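## Task

Make the keyboard's display read exactly "RIP" at the end, using the left-arrow key to erase the last letter if needed. Never press hard enough to break the keyboard, since that fails the task. The keyboard must finish lying flat on the table with its keys facing up, resting there without the robot holding it in place.

## Robot and tools

Robot: two 7-joint arms, left_arm and right_arm, each with a parallel two-finger gripper and a wrist camera (cam_left_wrist, cam_right_wrist, both 896x504). The names are labels only; they do not refer to sides of an image.

Scene frame (shared by both arms): origin on the table surface midway between the arms, +z up, +x pointing out over the table, left_arm sits toward +y. The state line prints, per arm, end_effector_position (metres) and end_effector_quat_wxyz. That position is the point midway between the finger pads; fingertips extend 17.5 mm further along the gripper's +z axis (the finger direction). The fingers open and close along the gripper's x axis. Printed positions may be off from reality, more so when the arm is stretched far.

Tool execute_actions, argument "actions": a list holding zero or one item. Empty list: just report the current state. An item with only "steps" (1 to 300): a wait that returns after that many control steps counted from the previous result. An item with "rows" (1 to 15 rows) and optional "steps" (1 to 15, default 15): a motion; each row is applied for one control step of 1/30 s, and the final row is reused if steps exceed rows. Optional "pictures" (boolean) chooses whether camera images come back; by default they do. A refused call moves nothing.

Each row is one flat list of 20 numbers covering both arms, always all 20 even when one arm stays still. Order: left_arm's 7 joint targets, then left gripper position, force_limit, speed; then the same 10 for right_arm. Joint numbers are absolute target angles in radians (same convention as the Joint positions line), in column order: waist (-6.283 to 6.283), shoulder (-2.250 to 2.250), upper arm roll (-6.283 to 6.283), elbow (-2.580 to 2.580), forearm roll (-6.283 to 6.283), wrist pitch (-2.100 to 2.100), wrist roll (-6.283 to 6.283). True limits may differ by up to 0.013 rad. A call is refused if a target exceeds a stated end by more than 0.013 rad and lies further out than that joint's last reported angle. Targets beyond the real end are clipped to it, and a "joint sent to its limit" line may appear (possibly referring to an earlier action); its absence does not prove there is room left.

Motion limits: per step, each joint's commanded target is kept near its measured angle, within 0.304 rad for the first four joints and 0.266 rad for the last three. If the targets would move the gripper more than 70 mm from where it is measured, all targets of that arm are scaled back. Joints share acceleration and speed limits and arrive together; big moves may still be unfinished when the result returns. Between calls the arms keep heading to the last row sent, until they settle or a step is HELD.

Gripper numbers, all in [-1, 1], are absolute settings. position: +1 is fully open (50 mm gap), about -0.65 means the pads touch; send -1 to grasp, and keep sending it. force_limit: per-pad force of about 20 N at -1, 102 N at 0, 185 N at +1 (actual grip up to roughly 17% above). speed: gap change rate of 20 mm/s at -1, 85 at 0, 150 at +1. To leave a gripper unchanged, repeat its previous three numbers; 0 is a real command. New force or speed apply only after a position change of at least 0.01; to soften a grip, open first. Turning only the wrist roll moves the pad midpoint on a 25 mm circle.

Result lines: object_status 0 moving, 1 blocked while opening, 2 blocked while closing (a grasp), 3 reached the requested opening or pads met. position_measured in counts: opening in mm is about (250 - position_measured) x 0.202. Joint positions, Joint velocities and joint torques come as one block per arm in column order (rad, rad/s, torques with arm-specific offset, scale and noise). "joint command not followed" means a clearance check altered or blocked joint targets; the gripper part still ran. HELD marks steps where the row was not (fully) sent.

Tool zoom_image: camera ("cam_left_wrist" or "cam_right_wrist") and region [x0, y0, x1, y1] in pixels of that camera's latest image, origin top-left, at most 504x504; returns an enlarged view. Intrinsics: cam_left_wrist fx=fy 677.098, cx 446.812, cy 247.946; cam_right_wrist fx=fy 678.112, cx 446.912, cy 251.85 (both with radial distortion).

Tool finished_scene: argument scene (1 or 2), the number of the current scene. Answering without any tool call ends everything.

Cautions: tap keys gently with a fingertip; heavy pressing breaks the keyboard. Do not knock anything off the table, tip the keyboard, or leave it supported by the robot. Keep the arms from colliding or pushing each other. A joint whose contact torque reaches its load limit (50.2 N m for the first four joints, 31.6 N m for the last three) halts that arm for 10 s and drops the rest of the call. Sustained loads heat motors: a MOTOR HOT warning appears from 60 °C, and at 75 °C the arm goes limp and sinks (OVER-TEMPERATURE FAULT). Avoid drops, slams and hard impacts.

Each tool is called after ">>>" as name([rows], argument=value, ...), one row to a line, values as JSON.

## Session

>>> execute_actions(actions=[])

Scene clock: 0.00 s of 4200.00 s.
left_arm: end_effector_position=(+0.4508, +0.0514, +0.3532) position_measured=250 object_status=3 end_effector_quat_wxyz=(-0.006, +0.760, -0.650, -0.005) | right_arm: end_effector_position=(+0.3654, -0.3196, +0.1788) position_measured=250 object_status=3 end_effector_quat_wxyz=(-0.002, +0.671, +0.742, -0.003)
Joint positions: left_arm=[ 0.052  0.314  0.511  1.305 -0.164  1.57  -0.783] | right_arm=[-0.057  0.434 -0.     1.66   0.     1.054  1.516]
Joint velocities: left_arm=[-0.001 -0.    -0.    -0.    -0.    -0.     0.001] | right_arm=[-0.     0.002 -0.     0.001  0.    -0.001  0.   ]
Joint torques (N m, as the joint torque sensors report them, + toward a larger angle): no reading
Motor temperatures (°C, as the motors report them): left_arm=[32 29 29 30 31 37 39] | right_arm=[27 28 30 27 43 35 33]

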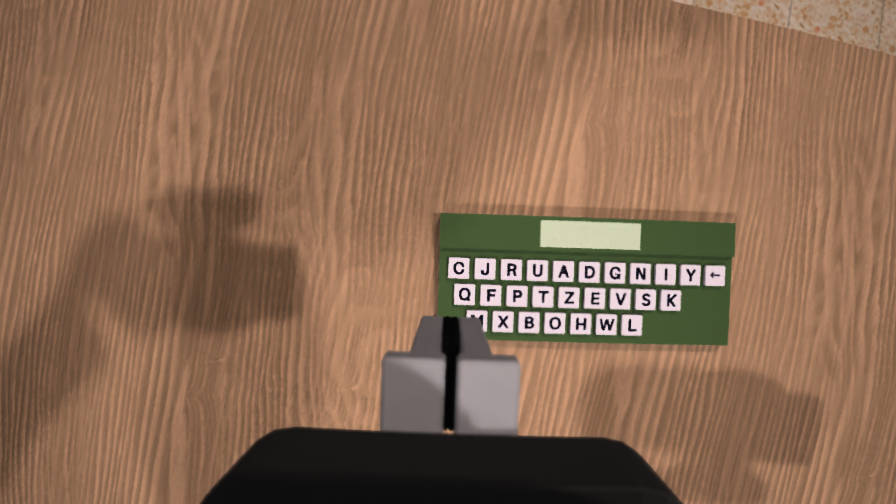

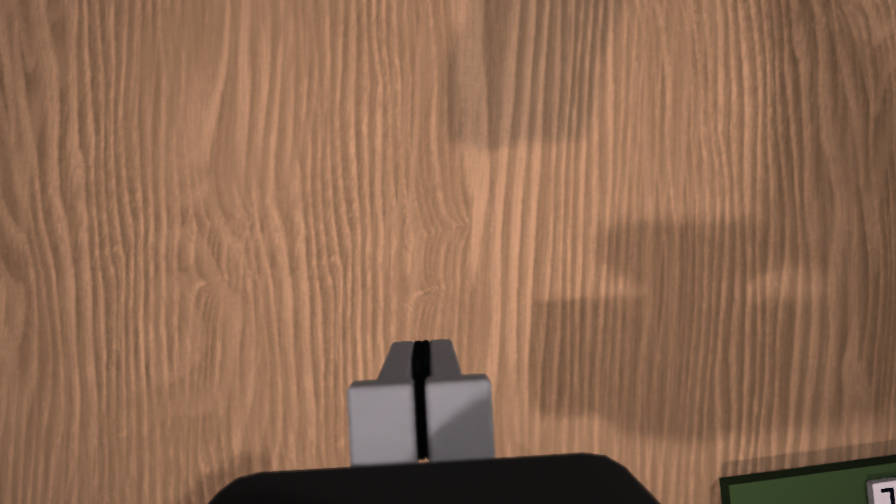

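>>> zoom_image(camera="cam_left_wrist", region=[360, 190, 760, 450])

Region (360, 190, 760, 450) of cam_left_wrist's 896x504 image, scaled by 1.260; it fills the top 328 rows of this view, and the rest is white.

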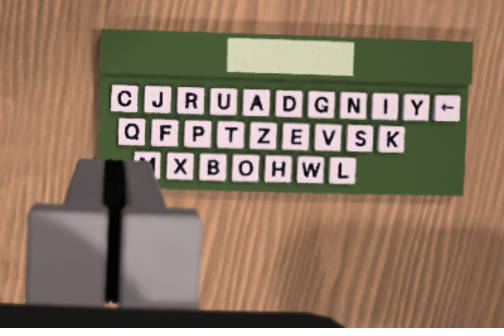

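>>> execute_actions([
  {"rows": [[0.452,0.593,0.0,1.680,0.0,0.869,-0.906,-0.7,-1,0,-0.057,0.434,0.0,1.66,0.0,1.054,1.516,-0.7,-1,0]], "steps": 15},
], pictures=false)

>>> execute_actions([
  {"steps": 30},
])

Scene clock: 102.97 s of 4200.00 s.
left_arm: end_effector_position=(+0.4079, +0.0237, +0.1932) position_measured=251 object_status=3 end_effector_quat_wxyz=(+0.042, +0.728, -0.677, -0.099) | right_arm: end_effector_position=(+0.3656, -0.3196, +0.1787) position_measured=251 object_status=3 end_effector_quat_wxyz=(-0.002, +0.671, +0.741, -0.002)
Joint positions: left_arm=[ 0.301  0.494  0.242  1.537 -0.058  1.332 -0.862] | right_arm=[-0.057  0.434 -0.     1.66   0.     1.054  1.516]
Joint velocities: left_arm=[ 0.551  0.36  -0.846  0.518  0.211 -0.777 -0.158] | right_arm=[-0.    -0.002 -0.    -0.001  0.     0.     0.   ]
Joint torques (N m, as the joint torque sensors report them, + toward a larger angle): left_arm=[ -0.9  -16.93   0.88  -8.11  -0.04   1.09   0.12] | right_arm=[ -0.59 -16.23   0.41  -8.75   0.06   0.39  -0.12]
Motor temperatures (°C, as the motors report them): left_arm=[32 30 29 31 31 37 39] | right_arm=[27 29 30 27 43 35 33]
Steps of this call (steps 1 to 90: nothing new was sent; then 99.47 s passed at rest; steps 91 to 105: all 15 steps of this action). Readings (joint positions | what the end effector reports):
91: left_arm=[0.053 0.315 0.510 1.305 -0.163 1.569 -0.783] | right_arm=[-0.057 0.434 -0.000 1.660 0.000 1.054 1.516] | left_arm position_measured=251 object_status=0 | right_arm position_measured=251 object_status=0
92: left_arm=[0.061 0.320 0.505 1.310 -0.161 1.565 -0.785] | right_arm=[-0.057 0.434 -0.000 1.660 0.000 1.054 1.516] | left_arm position_measured=251 object_status=0 | right_arm position_measured=251 object_status=0
94: left_arm=[0.091 0.346 0.479 1.336 -0.147 1.542 -0.796] | right_arm=[-0.057 0.434 -0.000 1.660 0.000 1.054 1.516] | left_arm position_measured=251 object_status=0 | right_arm position_measured=251 object_status=0
98: left_arm=[0.166 0.406 0.404 1.410 -0.111 1.476 -0.823] | right_arm=[-0.057 0.434 -0.000 1.660 0.000 1.054 1.516] | left_arm position_measured=251 object_status=3 | right_arm position_measured=251 object_status=3
105: the state above

Scene clock: 103.97 s of 4200.00 s.
left_arm: end_effector_position=(+0.4723, +0.0058, +0.0997) position_measured=251 object_status=3 end_effector_quat_wxyz=(+0.000, +0.749, -0.662, -0.000) | right_arm: end_effector_position=(+0.3656, -0.3196, +0.1787) position_measured=251 object_status=3 end_effector_quat_wxyz=(-0.002, +0.671, +0.741, -0.002)
Joint positions: left_arm=[ 0.452  0.593  0.     1.68   0.     0.869 -0.906] | right_arm=[-0.057  0.434  0.     1.66   0.     1.054  1.516]
Joint velocities: left_arm=[ 0.001 -0.     0.    -0.     0.     0.    -0.   ] | right_arm=[ 0.    -0.001 -0.    -0.001  0.    -0.    -0.   ]
Joint torques (N m, as the joint torque sensors report them, + toward a larger angle): left_arm=[ -0.17 -19.11   0.24  -7.27   0.05   0.51   0.11] | right_arm=[ -0.47 -16.28   0.42  -8.92  -0.02   0.46  -0.08]
Motor temperatures (°C, as the motors report them): left_arm=[32 30 29 31 31 37 39] | right_arm=[27 29 30 27 43 35 33]
Steps of this call (steps 1 to 30: the robot went on to your last target). Readings (joint positions | what the end effector reports):
1: left_arm=[0.319 0.506 0.213 1.555 -0.051 1.305 -0.867] | right_arm=[-0.057 0.434 -0.000 1.660 0.000 1.054 1.516] | left_arm position_measured=251 object_status=3 | right_arm position_measured=251 object_status=3
2: left_arm=[0.338 0.518 0.184 1.572 -0.044 1.274 -0.873] | right_arm=[-0.057 0.434 -0.000 1.660 0.000 1.054 1.516] | left_arm position_measured=251 object_status=3 | right_arm position_measured=251 object_status=3
4: left_arm=[0.373 0.542 0.126 1.606 -0.030 1.202 -0.883] | right_arm=[-0.057 0.434 0.000 1.660 0.000 1.054 1.516] | left_arm position_measured=251 object_status=3 | right_arm position_measured=251 object_status=3
8: left_arm=[0.420 0.574 0.045 1.654 -0.011 1.040 -0.898] | right_arm=[-0.057 0.434 0.000 1.660 0.000 1.054 1.516] | left_arm position_measured=251 object_status=3 | right_arm position_measured=251 object_status=3
30: the state above
All arms were judged still, so your last target was given up. Only a new action makes them travel on or press farther. Fingers that are still opening or closing keep moving.

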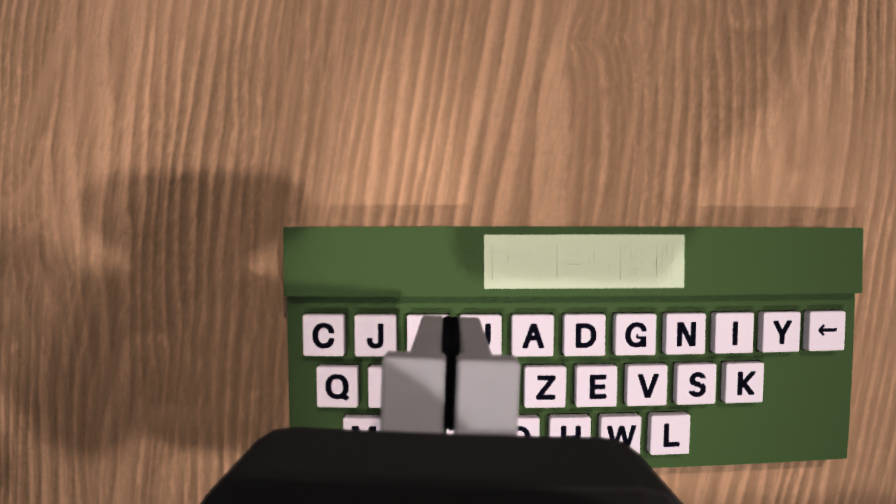

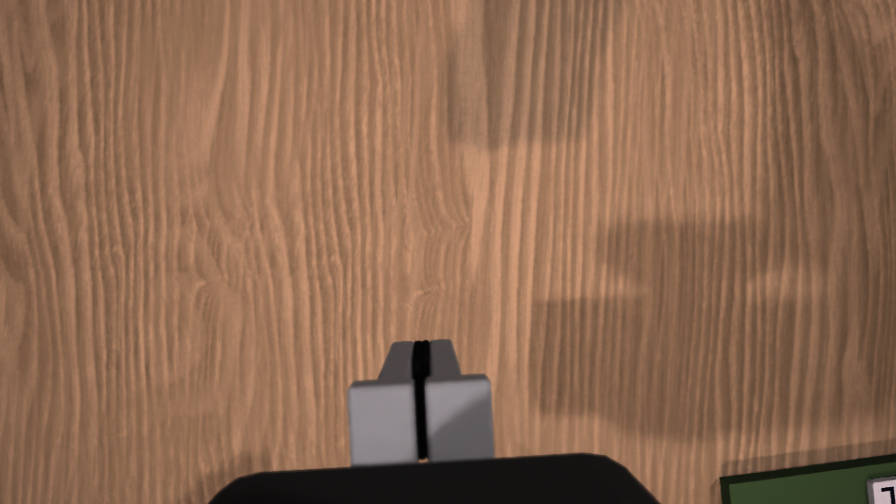

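>>> zoom_image(camera="cam_left_wrist", region=[270, 210, 570, 470])

>>> zoom_image(camera="cam_left_wrist", region=[570, 210, 880, 470])

Region (270, 210, 570, 470) of cam_left_wrist's 896x504 image, scaled by 1.680; it fills the top 437 rows of this view, and the rest is white.

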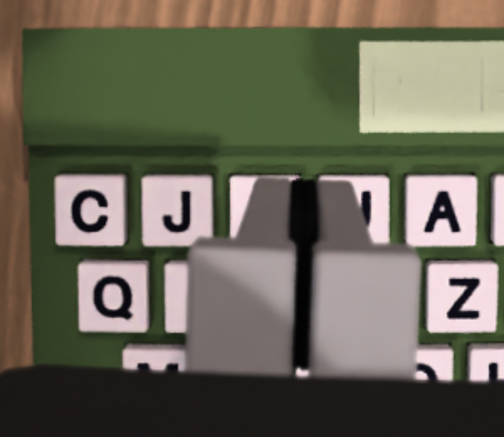

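Region (570, 210, 880, 470) of cam_left_wrist's 896x504 image, scaled by 1.626; it fills the top 423 rows of this view, and the rest is white.

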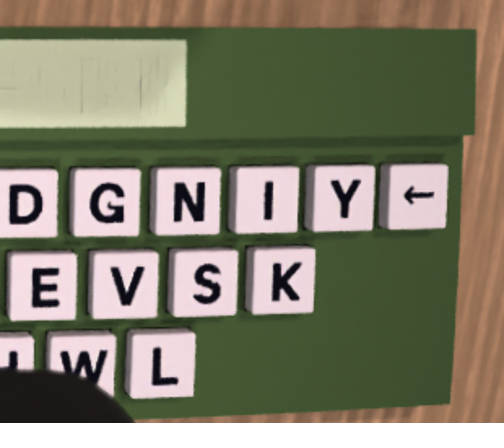

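>>> zoom_image(camera="cam_right_wrist", region=[696, 424, 896, 504])

Region (696, 424, 896, 504) of cam_right_wrist's 896x504 image, scaled by 2.520; it fills the top 202 rows of this view, and the rest is white.

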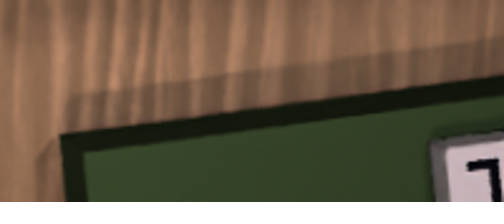

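>>> execute_actions([
  {"rows": [[0.4443,0.8407,0.0,1.3914,0.0,1.2095,-0.913,-0.7,-1,0,-0.057,0.434,0.0,1.66,0.0,1.054,1.516,-0.7,-1,0]], "steps": 15},
], pictures=false)

>>> execute_actions([
  {"steps": 10},
])

Scene clock: 173.27 s of 4200.00 s.
left_arm: end_effector_position=(+0.4646, +0.0147, +0.0532) position_measured=251 object_status=3 end_effector_quat_wxyz=(+0.027, +0.742, -0.655, -0.143) | right_arm: end_effector_position=(+0.3656, -0.3196, +0.1787) position_measured=251 object_status=3 end_effector_quat_wxyz=(-0.002, +0.671, +0.741, -0.002)
Joint positions: left_arm=[ 0.444  0.832 -0.     1.396 -0.     1.205 -0.913] | right_arm=[-0.057  0.434  0.     1.66   0.     1.054  1.516]
Joint velocities: left_arm=[-0.     0.046  0.    -0.062 -0.     0.116 -0.002] | right_arm=[ 0.    -0.002  0.     0.    -0.     0.     0.   ]
Joint torques (N m, as the joint torque sensors report them, + toward a larger angle): left_arm=[ -0.01 -24.45   0.41  -6.65  -0.26   1.11   0.04] | right_arm=[ -0.53 -16.26   0.33  -8.92  -0.07   0.37  -0.03]
Motor temperatures (°C, as the motors report them): left_arm=[32 31 29 31 31 37 39] | right_arm=[27 29 30 28 43 35 33]
Steps of this call (steps 1 to 90: nothing new was sent; then 65.80 s passed at rest; steps 91 to 105: all 15 steps of this action). Readings (joint positions | what the end effector reports):
91: left_arm=[0.452 0.594 0.000 1.679 -0.000 0.870 -0.906] | right_arm=[-0.057 0.434 -0.000 1.660 0.000 1.054 1.516] | left_arm position_measured=251 object_status=3 | right_arm position_measured=251 object_status=3
92: left_arm=[0.452 0.600 0.000 1.673 0.000 0.875 -0.906] | right_arm=[-0.057 0.434 0.000 1.660 0.000 1.054 1.516] | left_arm position_measured=251 object_status=3 | right_arm position_measured=251 object_status=3
94: left_arm=[0.451 0.626 0.000 1.645 0.000 0.900 -0.907] | right_arm=[-0.057 0.434 0.000 1.660 0.000 1.054 1.516] | left_arm position_measured=251 object_status=3 | right_arm position_measured=251 object_status=3
98: left_arm=[0.448 0.727 0.000 1.530 0.000 1.014 -0.910] | right_arm=[-0.057 0.434 0.000 1.660 -0.000 1.054 1.516] | left_arm position_measured=251 object_status=3 | right_arm position_measured=251 object_status=3
105: the state above

Scene clock: 173.60 s of 4200.00 s.
left_arm: end_effector_position=(+0.4640, +0.0150, +0.0506) position_measured=251 object_status=3 end_effector_quat_wxyz=(+0.028, +0.741, -0.654, -0.147) | right_arm: end_effector_position=(+0.3656, -0.3196, +0.1787) position_measured=251 object_status=3 end_effector_quat_wxyz=(-0.002, +0.671, +0.741, -0.002)
Joint positions: left_arm=[ 0.444  0.84  -0.     1.391 -0.     1.209 -0.913] | right_arm=[-0.057  0.434  0.     1.66   0.     1.054  1.516]
Joint velocities: left_arm=[-0.     0.004  0.    -0.     0.001  0.001  0.001] | right_arm=[-0.     0.001  0.     0.001  0.     0.002 -0.   ]
Joint torques (N m, as the joint torque sensors report them, + toward a larger angle): left_arm=[ -0.08 -22.39   0.49  -6.32  -0.18   1.29  -0.07] | right_arm=[ -0.48 -16.12   0.38  -8.84  -0.12   0.36  -0.12]
Motor temperatures (°C, as the motors report them): left_arm=[32 31 29 31 31 37 39] | right_arm=[27 29 30 28 43 35 33]
Steps of this call (steps 1 to 10: the robot went on to your last target). Readings (joint positions | what the end effector reports):
1: left_arm=[0.444 0.834 -0.000 1.395 -0.000 1.208 -0.913] | right_arm=[-0.057 0.434 0.000 1.660 0.000 1.054 1.516] | left_arm position_measured=251 object_status=3 | right_arm position_measured=251 object_status=3
2: left_arm=[0.444 0.835 -0.000 1.393 -0.000 1.209 -0.913] | right_arm=[-0.057 0.434 0.000 1.660 0.000 1.054 1.516] | left_arm position_measured=251 object_status=3 | right_arm position_measured=251 object_status=3
4: left_arm=[0.444 0.838 -0.000 1.392 0.000 1.209 -0.913] | right_arm=[-0.057 0.434 0.000 1.660 0.000 1.054 1.516] | left_arm position_measured=251 object_status=3 | right_arm position_measured=251 object_status=3
8: left_arm=[0.444 0.840 -0.000 1.392 -0.000 1.209 -0.913] | right_arm=[-0.057 0.434 0.000 1.660 -0.000 1.054 1.516] | left_arm position_measured=251 object_status=3 | right_arm position_measured=251 object_status=3
10: the state above

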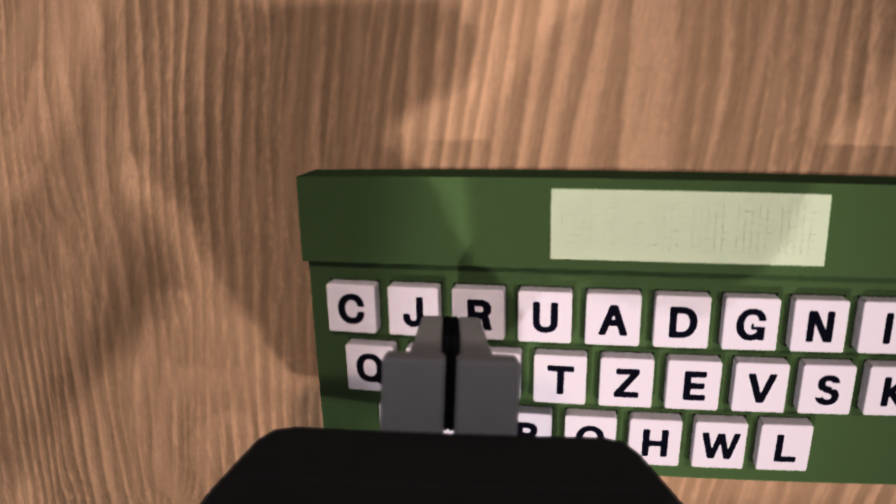

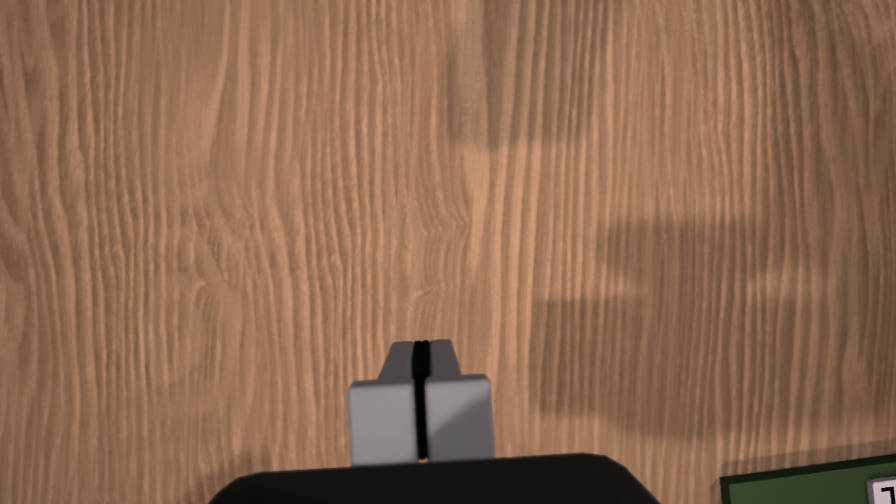

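>>> zoom_image(camera="cam_left_wrist", region=[320, 160, 620, 400])

Region (320, 160, 620, 400) of cam_left_wrist's 896x504 image, scaled by 1.680; it fills the top 403 rows of this view, and the rest is white.

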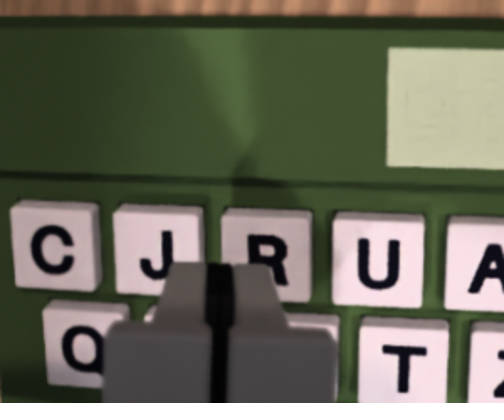

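>>> execute_actions([
  {"rows": [[0.4484,0.8587,0.0,1.3910,0.0,1.1919,-0.913,-0.7,-1,0,-0.057,0.434,0.0,1.66,0.0,1.054,1.516,-0.7,-1,0]], "steps": 10},
])

Scene clock: 182.00 s of 4200.00 s.
left_arm: end_effector_position=(+0.4643, +0.0126, +0.0407) position_measured=251 object_status=3 end_effector_quat_wxyz=(+0.028, +0.740, -0.656, -0.147) | right_arm: end_effector_position=(+0.3656, -0.3196, +0.1787) position_measured=251 object_status=3 end_effector_quat_wxyz=(-0.002, +0.671, +0.741, -0.002)
Joint positions: left_arm=[ 0.448  0.858  0.     1.391  0.     1.192 -0.913] | right_arm=[-0.057  0.434  0.     1.66   0.     1.054  1.516]
Joint velocities: left_arm=[-0.001  0.007 -0.001 -0.001 -0.    -0.003  0.002] | right_arm=[ 0.    -0.001 -0.    -0.     0.    -0.     0.   ]
Joint torques (N m, as the joint torque sensors report them, + toward a larger angle): left_arm=[ -0.13 -21.97   0.23  -6.66  -0.23   1.28   0.13] | right_arm=[ -0.57 -16.17   0.36  -8.85  -0.06   0.33  -0.15]
Motor temperatures (°C, as the motors report them): left_arm=[32 31 29 31 31 37 39] | right_arm=[27 29 30 28 43 35 33]
Steps of this call (steps 1 to 15: the robot went on to your last target; steps 16 to 90: nothing new was sent; then 5.07 s passed at rest; steps 91 to 100: all 10 steps of this action). Readings (joint positions | what the end effector reports):
91: left_arm=[0.445 0.842 -0.000 1.391 -0.000 1.209 -0.913] | right_arm=[-0.057 0.434 0.000 1.660 0.000 1.054 1.516] | left_arm position_measured=251 object_status=3 | right_arm position_measured=251 object_status=3
92: left_arm=[0.446 0.846 -0.000 1.391 -0.000 1.205 -0.913] | right_arm=[-0.057 0.434 0.000 1.660 0.000 1.054 1.516] | left_arm position_measured=251 object_status=3 | right_arm position_measured=251 object_status=3
94: left_arm=[0.447 0.854 0.000 1.391 0.000 1.197 -0.913] | right_arm=[-0.057 0.434 0.000 1.660 0.000 1.054 1.516] | left_arm position_measured=251 object_status=3 | right_arm position_measured=251 object_status=3
98: left_arm=[0.448 0.857 0.000 1.391 0.000 1.193 -0.913] | right_arm=[-0.057 0.434 0.000 1.660 0.000 1.054 1.516] | left_arm position_measured=251 object_status=3 | right_arm position_measured=251 object_status=3
100: the state above

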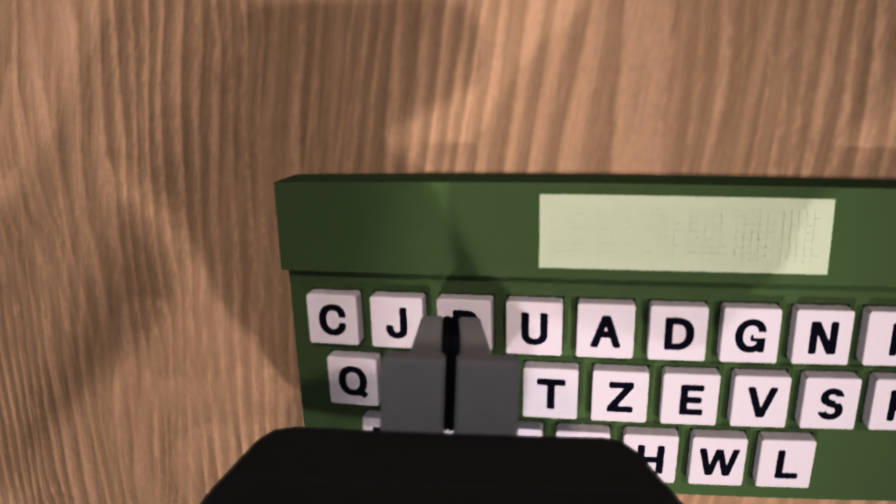

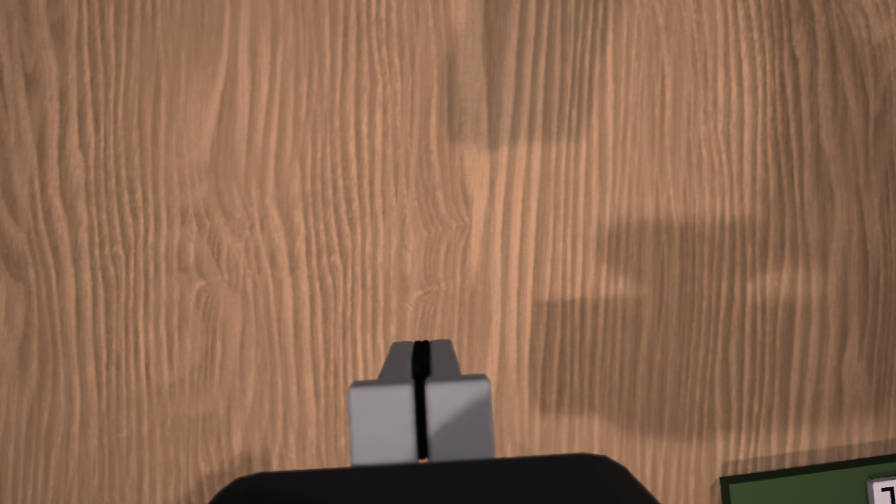

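>>> zoom_image(camera="cam_left_wrist", region=[360, 250, 580, 400])

Region (360, 250, 580, 400) of cam_left_wrist's 896x504 image, scaled by 2.291; it fills the top 344 rows of this view, and the rest is white.

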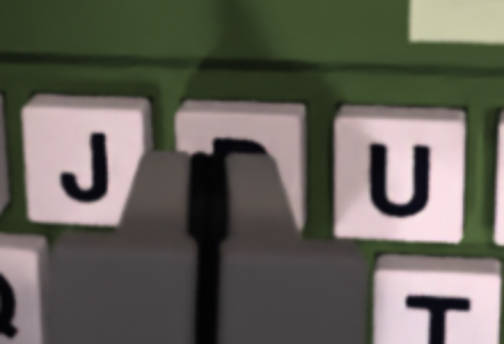

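>>> execute_actions([
  {"rows": [[0.4484,0.8632,0.0,1.3929,0.0,1.1855,-0.913,-0.7,-1,0,-0.057,0.434,0.0,1.66,0.0,1.054,1.516,-0.7,-1,0]], "steps": 8},
])

Scene clock: 185.33 s of 4200.00 s.
left_arm: end_effector_position=(+0.4642, +0.0126, +0.0375) position_measured=251 object_status=3 end_effector_quat_wxyz=(+0.028, +0.740, -0.656, -0.147) | right_arm: end_effector_position=(+0.3656, -0.3196, +0.1787) position_measured=251 object_status=3 end_effector_quat_wxyz=(-0.002, +0.671, +0.741, -0.002)
Joint positions: left_arm=[ 0.448  0.863 -0.     1.393 -0.     1.186 -0.913] | right_arm=[-0.057  0.434  0.     1.66   0.     1.054  1.516]
Joint velocities: left_arm=[-0.002  0.003 -0.     0.001 -0.    -0.003  0.   ] | right_arm=[-0.    -0.001 -0.    -0.     0.     0.001  0.   ]
Joint torques (N m, as the joint torque sensors report them, + toward a larger angle): left_arm=[  0.22 -22.2    0.26  -6.44  -0.35   1.32   0.06] | right_arm=[ -0.63 -16.31   0.5   -8.84  -0.13   0.42  -0.11]
Motor temperatures (°C, as the motors report them): left_arm=[32 31 29 31 31 37 39] | right_arm=[27 29 30 28 43 35 33]
Steps of this call (steps 1 to 15: the robot went on to your last target; steps 16 to 90: nothing new was sent; then 0.07 s passed at rest; steps 91 to 98: all 8 steps of this action). Readings (joint positions | what the end effector reports):
91: left_arm=[0.448 0.859 0.000 1.391 -0.000 1.191 -0.913] | right_arm=[-0.057 0.434 0.000 1.660 0.000 1.054 1.516] | left_arm position_measured=251 object_status=3 | right_arm position_measured=251 object_status=3
92: left_arm=[0.448 0.861 0.000 1.392 -0.000 1.190 -0.913] | right_arm=[-0.057 0.434 0.000 1.660 0.000 1.054 1.516] | left_arm position_measured=251 object_status=3 | right_arm position_measured=251 object_status=3
94: left_arm=[0.448 0.862 -0.000 1.392 0.000 1.187 -0.913] | right_arm=[-0.057 0.434 0.000 1.660 0.000 1.054 1.516] | left_arm position_measured=251 object_status=3 | right_arm position_measured=251 object_status=3
98: the state above

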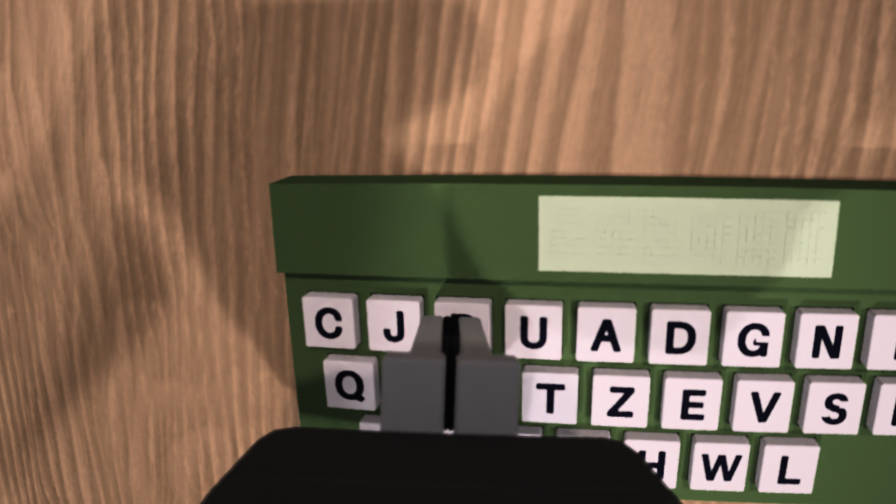

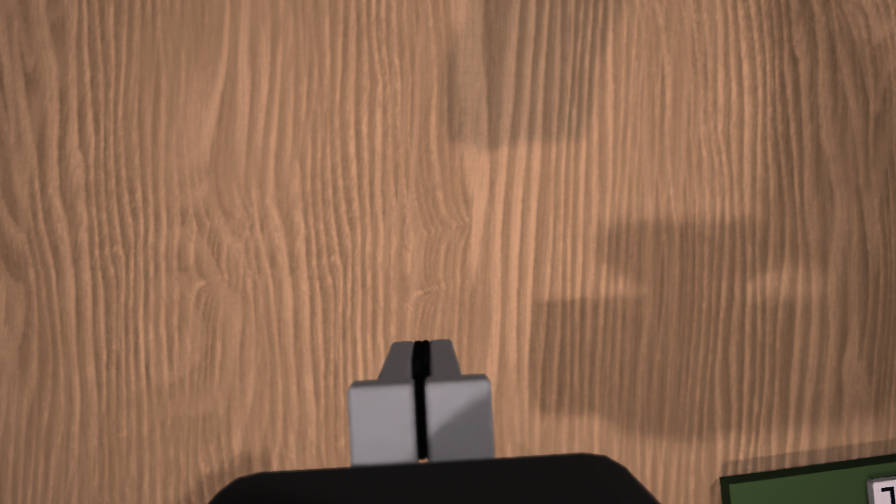

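>>> execute_actions([
  {"rows": [[0.4484,0.8655,0.0,1.3938,0.0,1.1824,-0.913,-0.7,-1,0,-0.057,0.434,0.0,1.66,0.0,1.054,1.516,-0.7,-1,0]], "steps": 8},
])

Scene clock: 186.87 s of 4200.00 s.
left_arm: end_effector_position=(+0.4642, +0.0126, +0.0360) position_measured=251 object_status=3 end_effector_quat_wxyz=(+0.028, +0.740, -0.656, -0.147) | right_arm: end_effector_position=(+0.3656, -0.3196, +0.1787) position_measured=251 object_status=3 end_effector_quat_wxyz=(-0.002, +0.671, +0.741, -0.002)
Joint positions: left_arm=[ 0.448  0.865 -0.     1.394 -0.     1.183 -0.913] | right_arm=[-0.057  0.434  0.     1.66   0.     1.054  1.516]
Joint velocities: left_arm=[ 0.     0.001  0.     0.    -0.    -0.002 -0.   ] | right_arm=[ 0.     0.    -0.    -0.001 -0.    -0.001 -0.   ]
Joint torques (N m, as the joint torque sensors report them, + toward a larger angle): left_arm=[ -0.16 -21.61   0.3   -5.93  -0.19   0.99   0.1 ] | right_arm=[ -0.62 -16.36   0.3   -8.74  -0.12   0.4   -0.08]
Motor temperatures (°C, as the motors report them): left_arm=[32 31 29 31 31 37 39] | right_arm=[27 29 30 28 43 35 33]
Steps of this call (steps 1 to 15: the robot went on to your last target; steps 16 to 38: nothing new was sent; steps 39 to 46: all 8 steps of this action). Readings (joint positions | what the end effector reports):
39: left_arm=[0.448 0.863 0.000 1.393 -0.000 1.185 -0.913] | right_arm=[-0.057 0.434 0.000 1.660 0.000 1.054 1.516] | left_arm position_measured=251 object_status=3 | right_arm position_measured=251 object_status=3
40: left_arm=[0.448 0.864 0.000 1.393 -0.000 1.184 -0.913] | right_arm=[-0.057 0.434 0.000 1.660 -0.000 1.054 1.516] | left_arm position_measured=251 object_status=3 | right_arm position_measured=251 object_status=3
42: left_arm=[0.448 0.865 -0.000 1.394 -0.000 1.183 -0.913] | right_arm=[-0.057 0.434 -0.000 1.660 0.000 1.054 1.516] | left_arm position_measured=251 object_status=3 | right_arm position_measured=251 object_status=3
46: the state above

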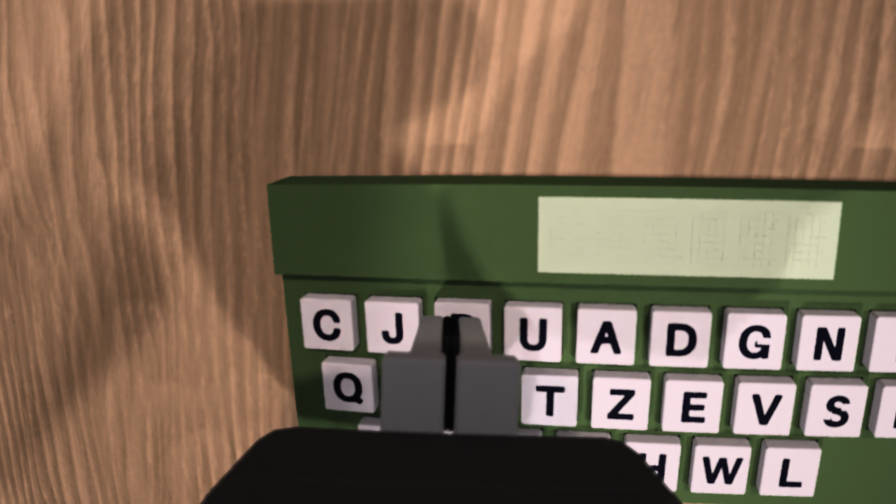

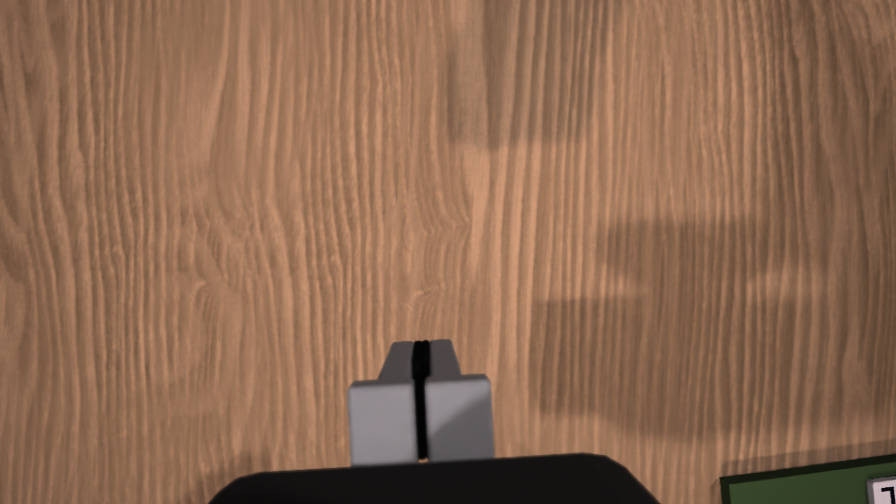

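>>> execute_actions([
  {"rows": [[0.4484,0.8670,0.0,1.3944,0.0,1.1802,-0.913,-0.7,-1,0,-0.057,0.434,0.0,1.66,0.0,1.054,1.516,-0.7,-1,0]], "steps": 8},
])

Scene clock: 188.23 s of 4200.00 s.
left_arm: end_effector_position=(+0.4642, +0.0126, +0.0351) position_measured=251 object_status=3 end_effector_quat_wxyz=(+0.028, +0.740, -0.656, -0.147) | right_arm: end_effector_position=(+0.3656, -0.3196, +0.1787) position_measured=251 object_status=3 end_effector_quat_wxyz=(-0.002, +0.671, +0.741, -0.002)
Joint positions: left_arm=[ 0.448  0.867 -0.     1.394 -0.     1.18  -0.913] | right_arm=[-0.057  0.434  0.     1.66   0.     1.054  1.516]
Joint velocities: left_arm=[ 0.     0.001 -0.     0.001 -0.    -0.001  0.001] | right_arm=[-0.    -0.001  0.    -0.002 -0.    -0.001 -0.   ]
Joint torques (N m, as the joint torque sensors report them, + toward a larger angle): left_arm=[ -0.21 -22.07   0.07  -6.16  -0.27   1.24   0.4 ] | right_arm=[ -0.68 -16.38   0.42  -8.99  -0.11   0.42  -0.09]
Motor temperatures (°C, as the motors report them): left_arm=[32 31 29 31 31 37 39] | right_arm=[27 29 30 28 43 35 33]
Steps of this call (steps 1 to 15: the robot went on to your last target; steps 16 to 33: nothing new was sent; steps 34 to 41: all 8 steps of this action). Readings (joint positions | what the end effector reports):
34: left_arm=[0.448 0.865 0.000 1.394 -0.000 1.182 -0.913] | right_arm=[-0.057 0.434 0.000 1.660 0.000 1.054 1.516] | left_arm position_measured=251 object_status=3 | right_arm position_measured=251 object_status=3
35: left_arm=[0.448 0.866 0.000 1.394 -0.000 1.182 -0.913] | right_arm=[-0.057 0.434 0.000 1.660 0.000 1.054 1.516] | left_arm position_measured=251 object_status=3 | right_arm position_measured=251 object_status=3
37: left_arm=[0.448 0.866 -0.000 1.394 -0.000 1.181 -0.913] | right_arm=[-0.057 0.434 -0.000 1.660 0.000 1.054 1.516] | left_arm position_measured=251 object_status=3 | right_arm position_measured=251 object_status=3
41: the state above

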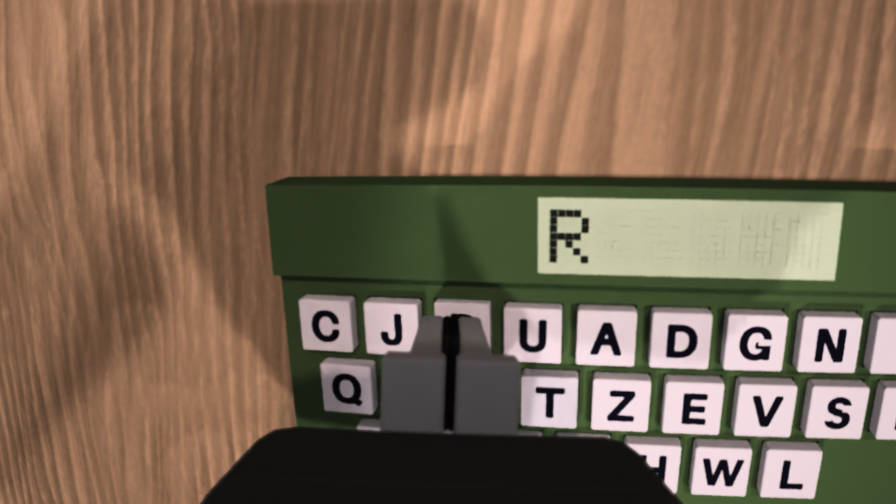

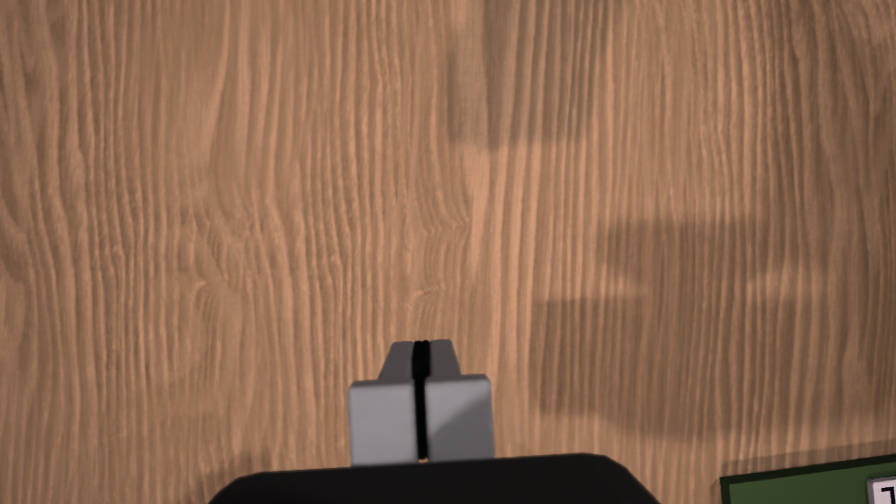

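>>> execute_actions([
  {"rows": [[0.4484,0.8481,0.0,1.3867,0.0,1.2067,-0.913,-0.7,-1,0,-0.057,0.434,0.0,1.66,0.0,1.054,1.516,-0.7,-1,0],[0.4484,0.8481,0.0,1.3867,0.0,1.2067,-0.913,-0.7,-1,0,-0.057,0.434,0.0,1.66,0.0,1.054,1.516,-0.7,-1,0],[0.4484,0.8481,0.0,1.3867,0.0,1.2067,-0.913,-0.7,-1,0,-0.057,0.434,0.0,1.66,0.0,1.054,1.516,-0.7,-1,0],[0.4484,0.8481,0.0,1.3867,0.0,1.2067,-0.913,-0.7,-1,0,-0.057,0.434,0.0,1.66,0.0,1.054,1.516,-0.7,-1,0],[0.4484,0.8481,0.0,1.3867,0.0,1.2067,-0.913,-0.7,-1,0,-0.057,0.434,0.0,1.66,0.0,1.054,1.516,-0.7,-1,0],[0.4484,0.8481,0.0,1.3867,0.0,1.2067,-0.913,-0.7,-1,0,-0.057,0.434,0.0,1.66,0.0,1.054,1.516,-0.7,-1,0],[0.6235,1.0438,0.0,0.9566,0.0,1.4412,-0.7345,-0.7,-1,0,-0.057,0.434,0.0,1.66,0.0,1.054,1.516,-0.7,-1,0]], "steps": 15},
], pictures=false)

>>> execute_actions([
  {"steps": 20},
])

Scene clock: 198.53 s of 4200.00 s.
left_arm: end_effector_position=(+0.4577, -0.0396, +0.0355) position_measured=251 object_status=3 end_effector_quat_wxyz=(+0.015, +0.737, -0.652, -0.177) | right_arm: end_effector_position=(+0.3656, -0.3196, +0.1787) position_measured=251 object_status=3 end_effector_quat_wxyz=(-0.002, +0.671, +0.741, -0.002)
Joint positions: left_arm=[ 0.548  0.962 -0.     1.194 -0.     1.343 -0.812] | right_arm=[-0.057  0.434  0.     1.66   0.     1.054  1.516]
Joint velocities: left_arm=[ 0.41   0.445  0.016 -1.092 -0.006  0.584  0.453] | right_arm=[ 0.     0.001  0.    -0.    -0.    -0.001  0.   ]
Joint torques (N m, as the joint torque sensors report them, + toward a larger angle): left_arm=[ -1.92 -26.88  -0.57  -7.92  -0.12   1.07  -0.07] | right_arm=[ -0.63 -16.29   0.45  -9.    -0.16   0.42  -0.12]
Motor temperatures (°C, as the motors report them): left_arm=[32 31 29 31 31 37 39] | right_arm=[27 29 30 28 43 35 33]
Steps of this call (steps 1 to 15: the robot went on to your last target; steps 16 to 90: nothing new was sent; then 6.80 s passed at rest; steps 91 to 105: all 15 steps of this action). Readings (joint positions | what the end effector reports):
91: left_arm=[0.448 0.865 -0.000 1.394 -0.000 1.181 -0.913] | right_arm=[-0.057 0.434 0.000 1.660 0.000 1.054 1.516] | left_arm position_measured=251 object_status=3 | right_arm position_measured=251 object_status=3
92: left_arm=[0.448 0.861 -0.000 1.393 0.000 1.187 -0.913] | right_arm=[-0.057 0.434 0.000 1.660 0.000 1.054 1.516] | left_arm position_measured=251 object_status=3 | right_arm position_measured=251 object_status=3
94: left_arm=[0.448 0.853 0.000 1.389 -0.000 1.199 -0.913] | right_arm=[-0.057 0.434 0.000 1.660 0.000 1.054 1.516] | left_arm position_measured=251 object_status=3 | right_arm position_measured=251 object_status=3
98: left_arm=[0.453 0.855 -0.001 1.380 -0.001 1.211 -0.910] | right_arm=[-0.057 0.434 0.000 1.660 0.000 1.054 1.516] | left_arm position_measured=251 object_status=3 | right_arm position_measured=251 object_status=3
105: the state above

Scene clock: 199.20 s of 4200.00 s.
left_arm: end_effector_position=(+0.4786, -0.1072, +0.0445) position_measured=251 object_status=3 end_effector_quat_wxyz=(+0.002, +0.741, -0.655, -0.149) | right_arm: end_effector_position=(+0.3656, -0.3196, +0.1787) position_measured=251 object_status=3 end_effector_quat_wxyz=(-0.002, +0.671, +0.741, -0.002)
Joint positions: left_arm=[ 0.623  1.044  0.     0.957  0.     1.441 -0.735] | right_arm=[-0.057  0.434  0.     1.66   0.     1.054  1.516]
Joint velocities: left_arm=[ 0.001  0.002  0.    -0.001 -0.     0.    -0.002] | right_arm=[-0.     0.001 -0.     0.002  0.    -0.001  0.   ]
Joint torques (N m, as the joint torque sensors report them, + toward a larger angle): left_arm=[ -0.25 -25.72   0.45  -7.81  -0.24   1.33   0.09] | right_arm=[ -0.56 -16.31   0.43  -8.72   0.     0.32  -0.07]
Motor temperatures (°C, as the motors report them): left_arm=[32 31 29 31 31 37 39] | right_arm=[27 29 30 28 43 35 33]
Steps of this call (steps 1 to 20: the robot went on to your last target). Readings (joint positions | what the end effector reports):
1: left_arm=[0.561 0.976 0.000 1.158 -0.000 1.360 -0.798] | right_arm=[-0.057 0.434 0.000 1.660 0.000 1.054 1.516] | left_arm position_measured=251 object_status=3 | right_arm position_measured=251 object_status=3
2: left_arm=[0.572 0.988 0.000 1.122 -0.000 1.376 -0.786] | right_arm=[-0.057 0.434 0.000 1.660 0.000 1.054 1.516] | left_arm position_measured=251 object_status=3 | right_arm position_measured=251 object_status=3
4: left_arm=[0.592 1.010 0.000 1.056 0.000 1.402 -0.765] | right_arm=[-0.057 0.434 0.000 1.660 -0.000 1.054 1.516] | left_arm position_measured=251 object_status=3 | right_arm position_measured=251 object_status=3
8: left_arm=[0.617 1.035 0.001 0.973 0.000 1.435 -0.739] | right_arm=[-0.057 0.434 0.000 1.660 0.000 1.054 1.516] | left_arm position_measured=251 object_status=3 | right_arm position_measured=251 object_status=3
20: the state above

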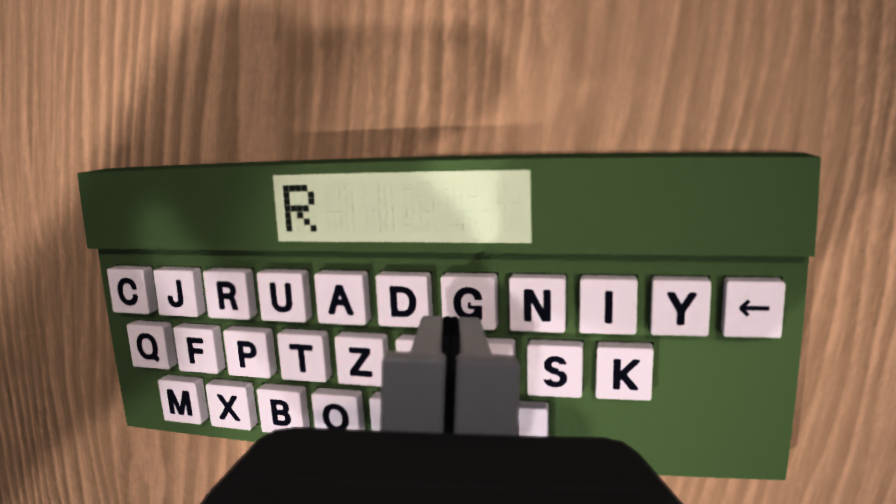

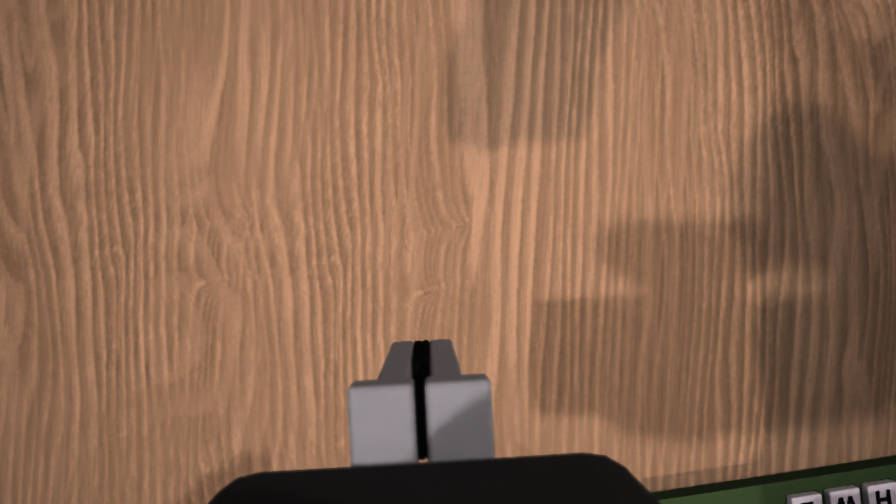

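>>> zoom_image(camera="cam_left_wrist", region=[420, 230, 820, 420])

>>> zoom_image(camera="cam_left_wrist", region=[70, 150, 470, 440])

Region (420, 230, 820, 420) of cam_left_wrist's 896x504 image, scaled by 1.260; it fills the top 239 rows of this view, and the rest is white.

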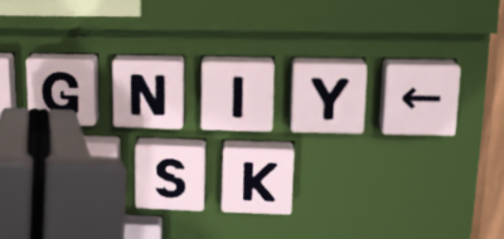

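Region (70, 150, 470, 440) of cam_left_wrist's 896x504 image, scaled by 1.260; it fills the top 365 rows of this view, and the rest is white.

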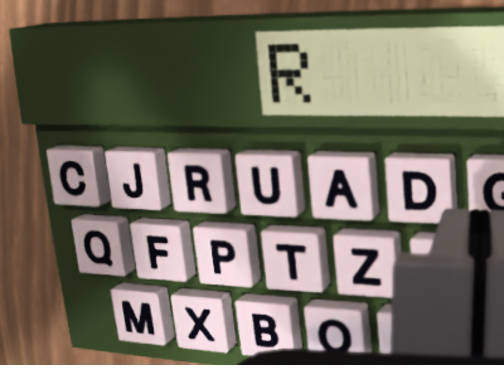

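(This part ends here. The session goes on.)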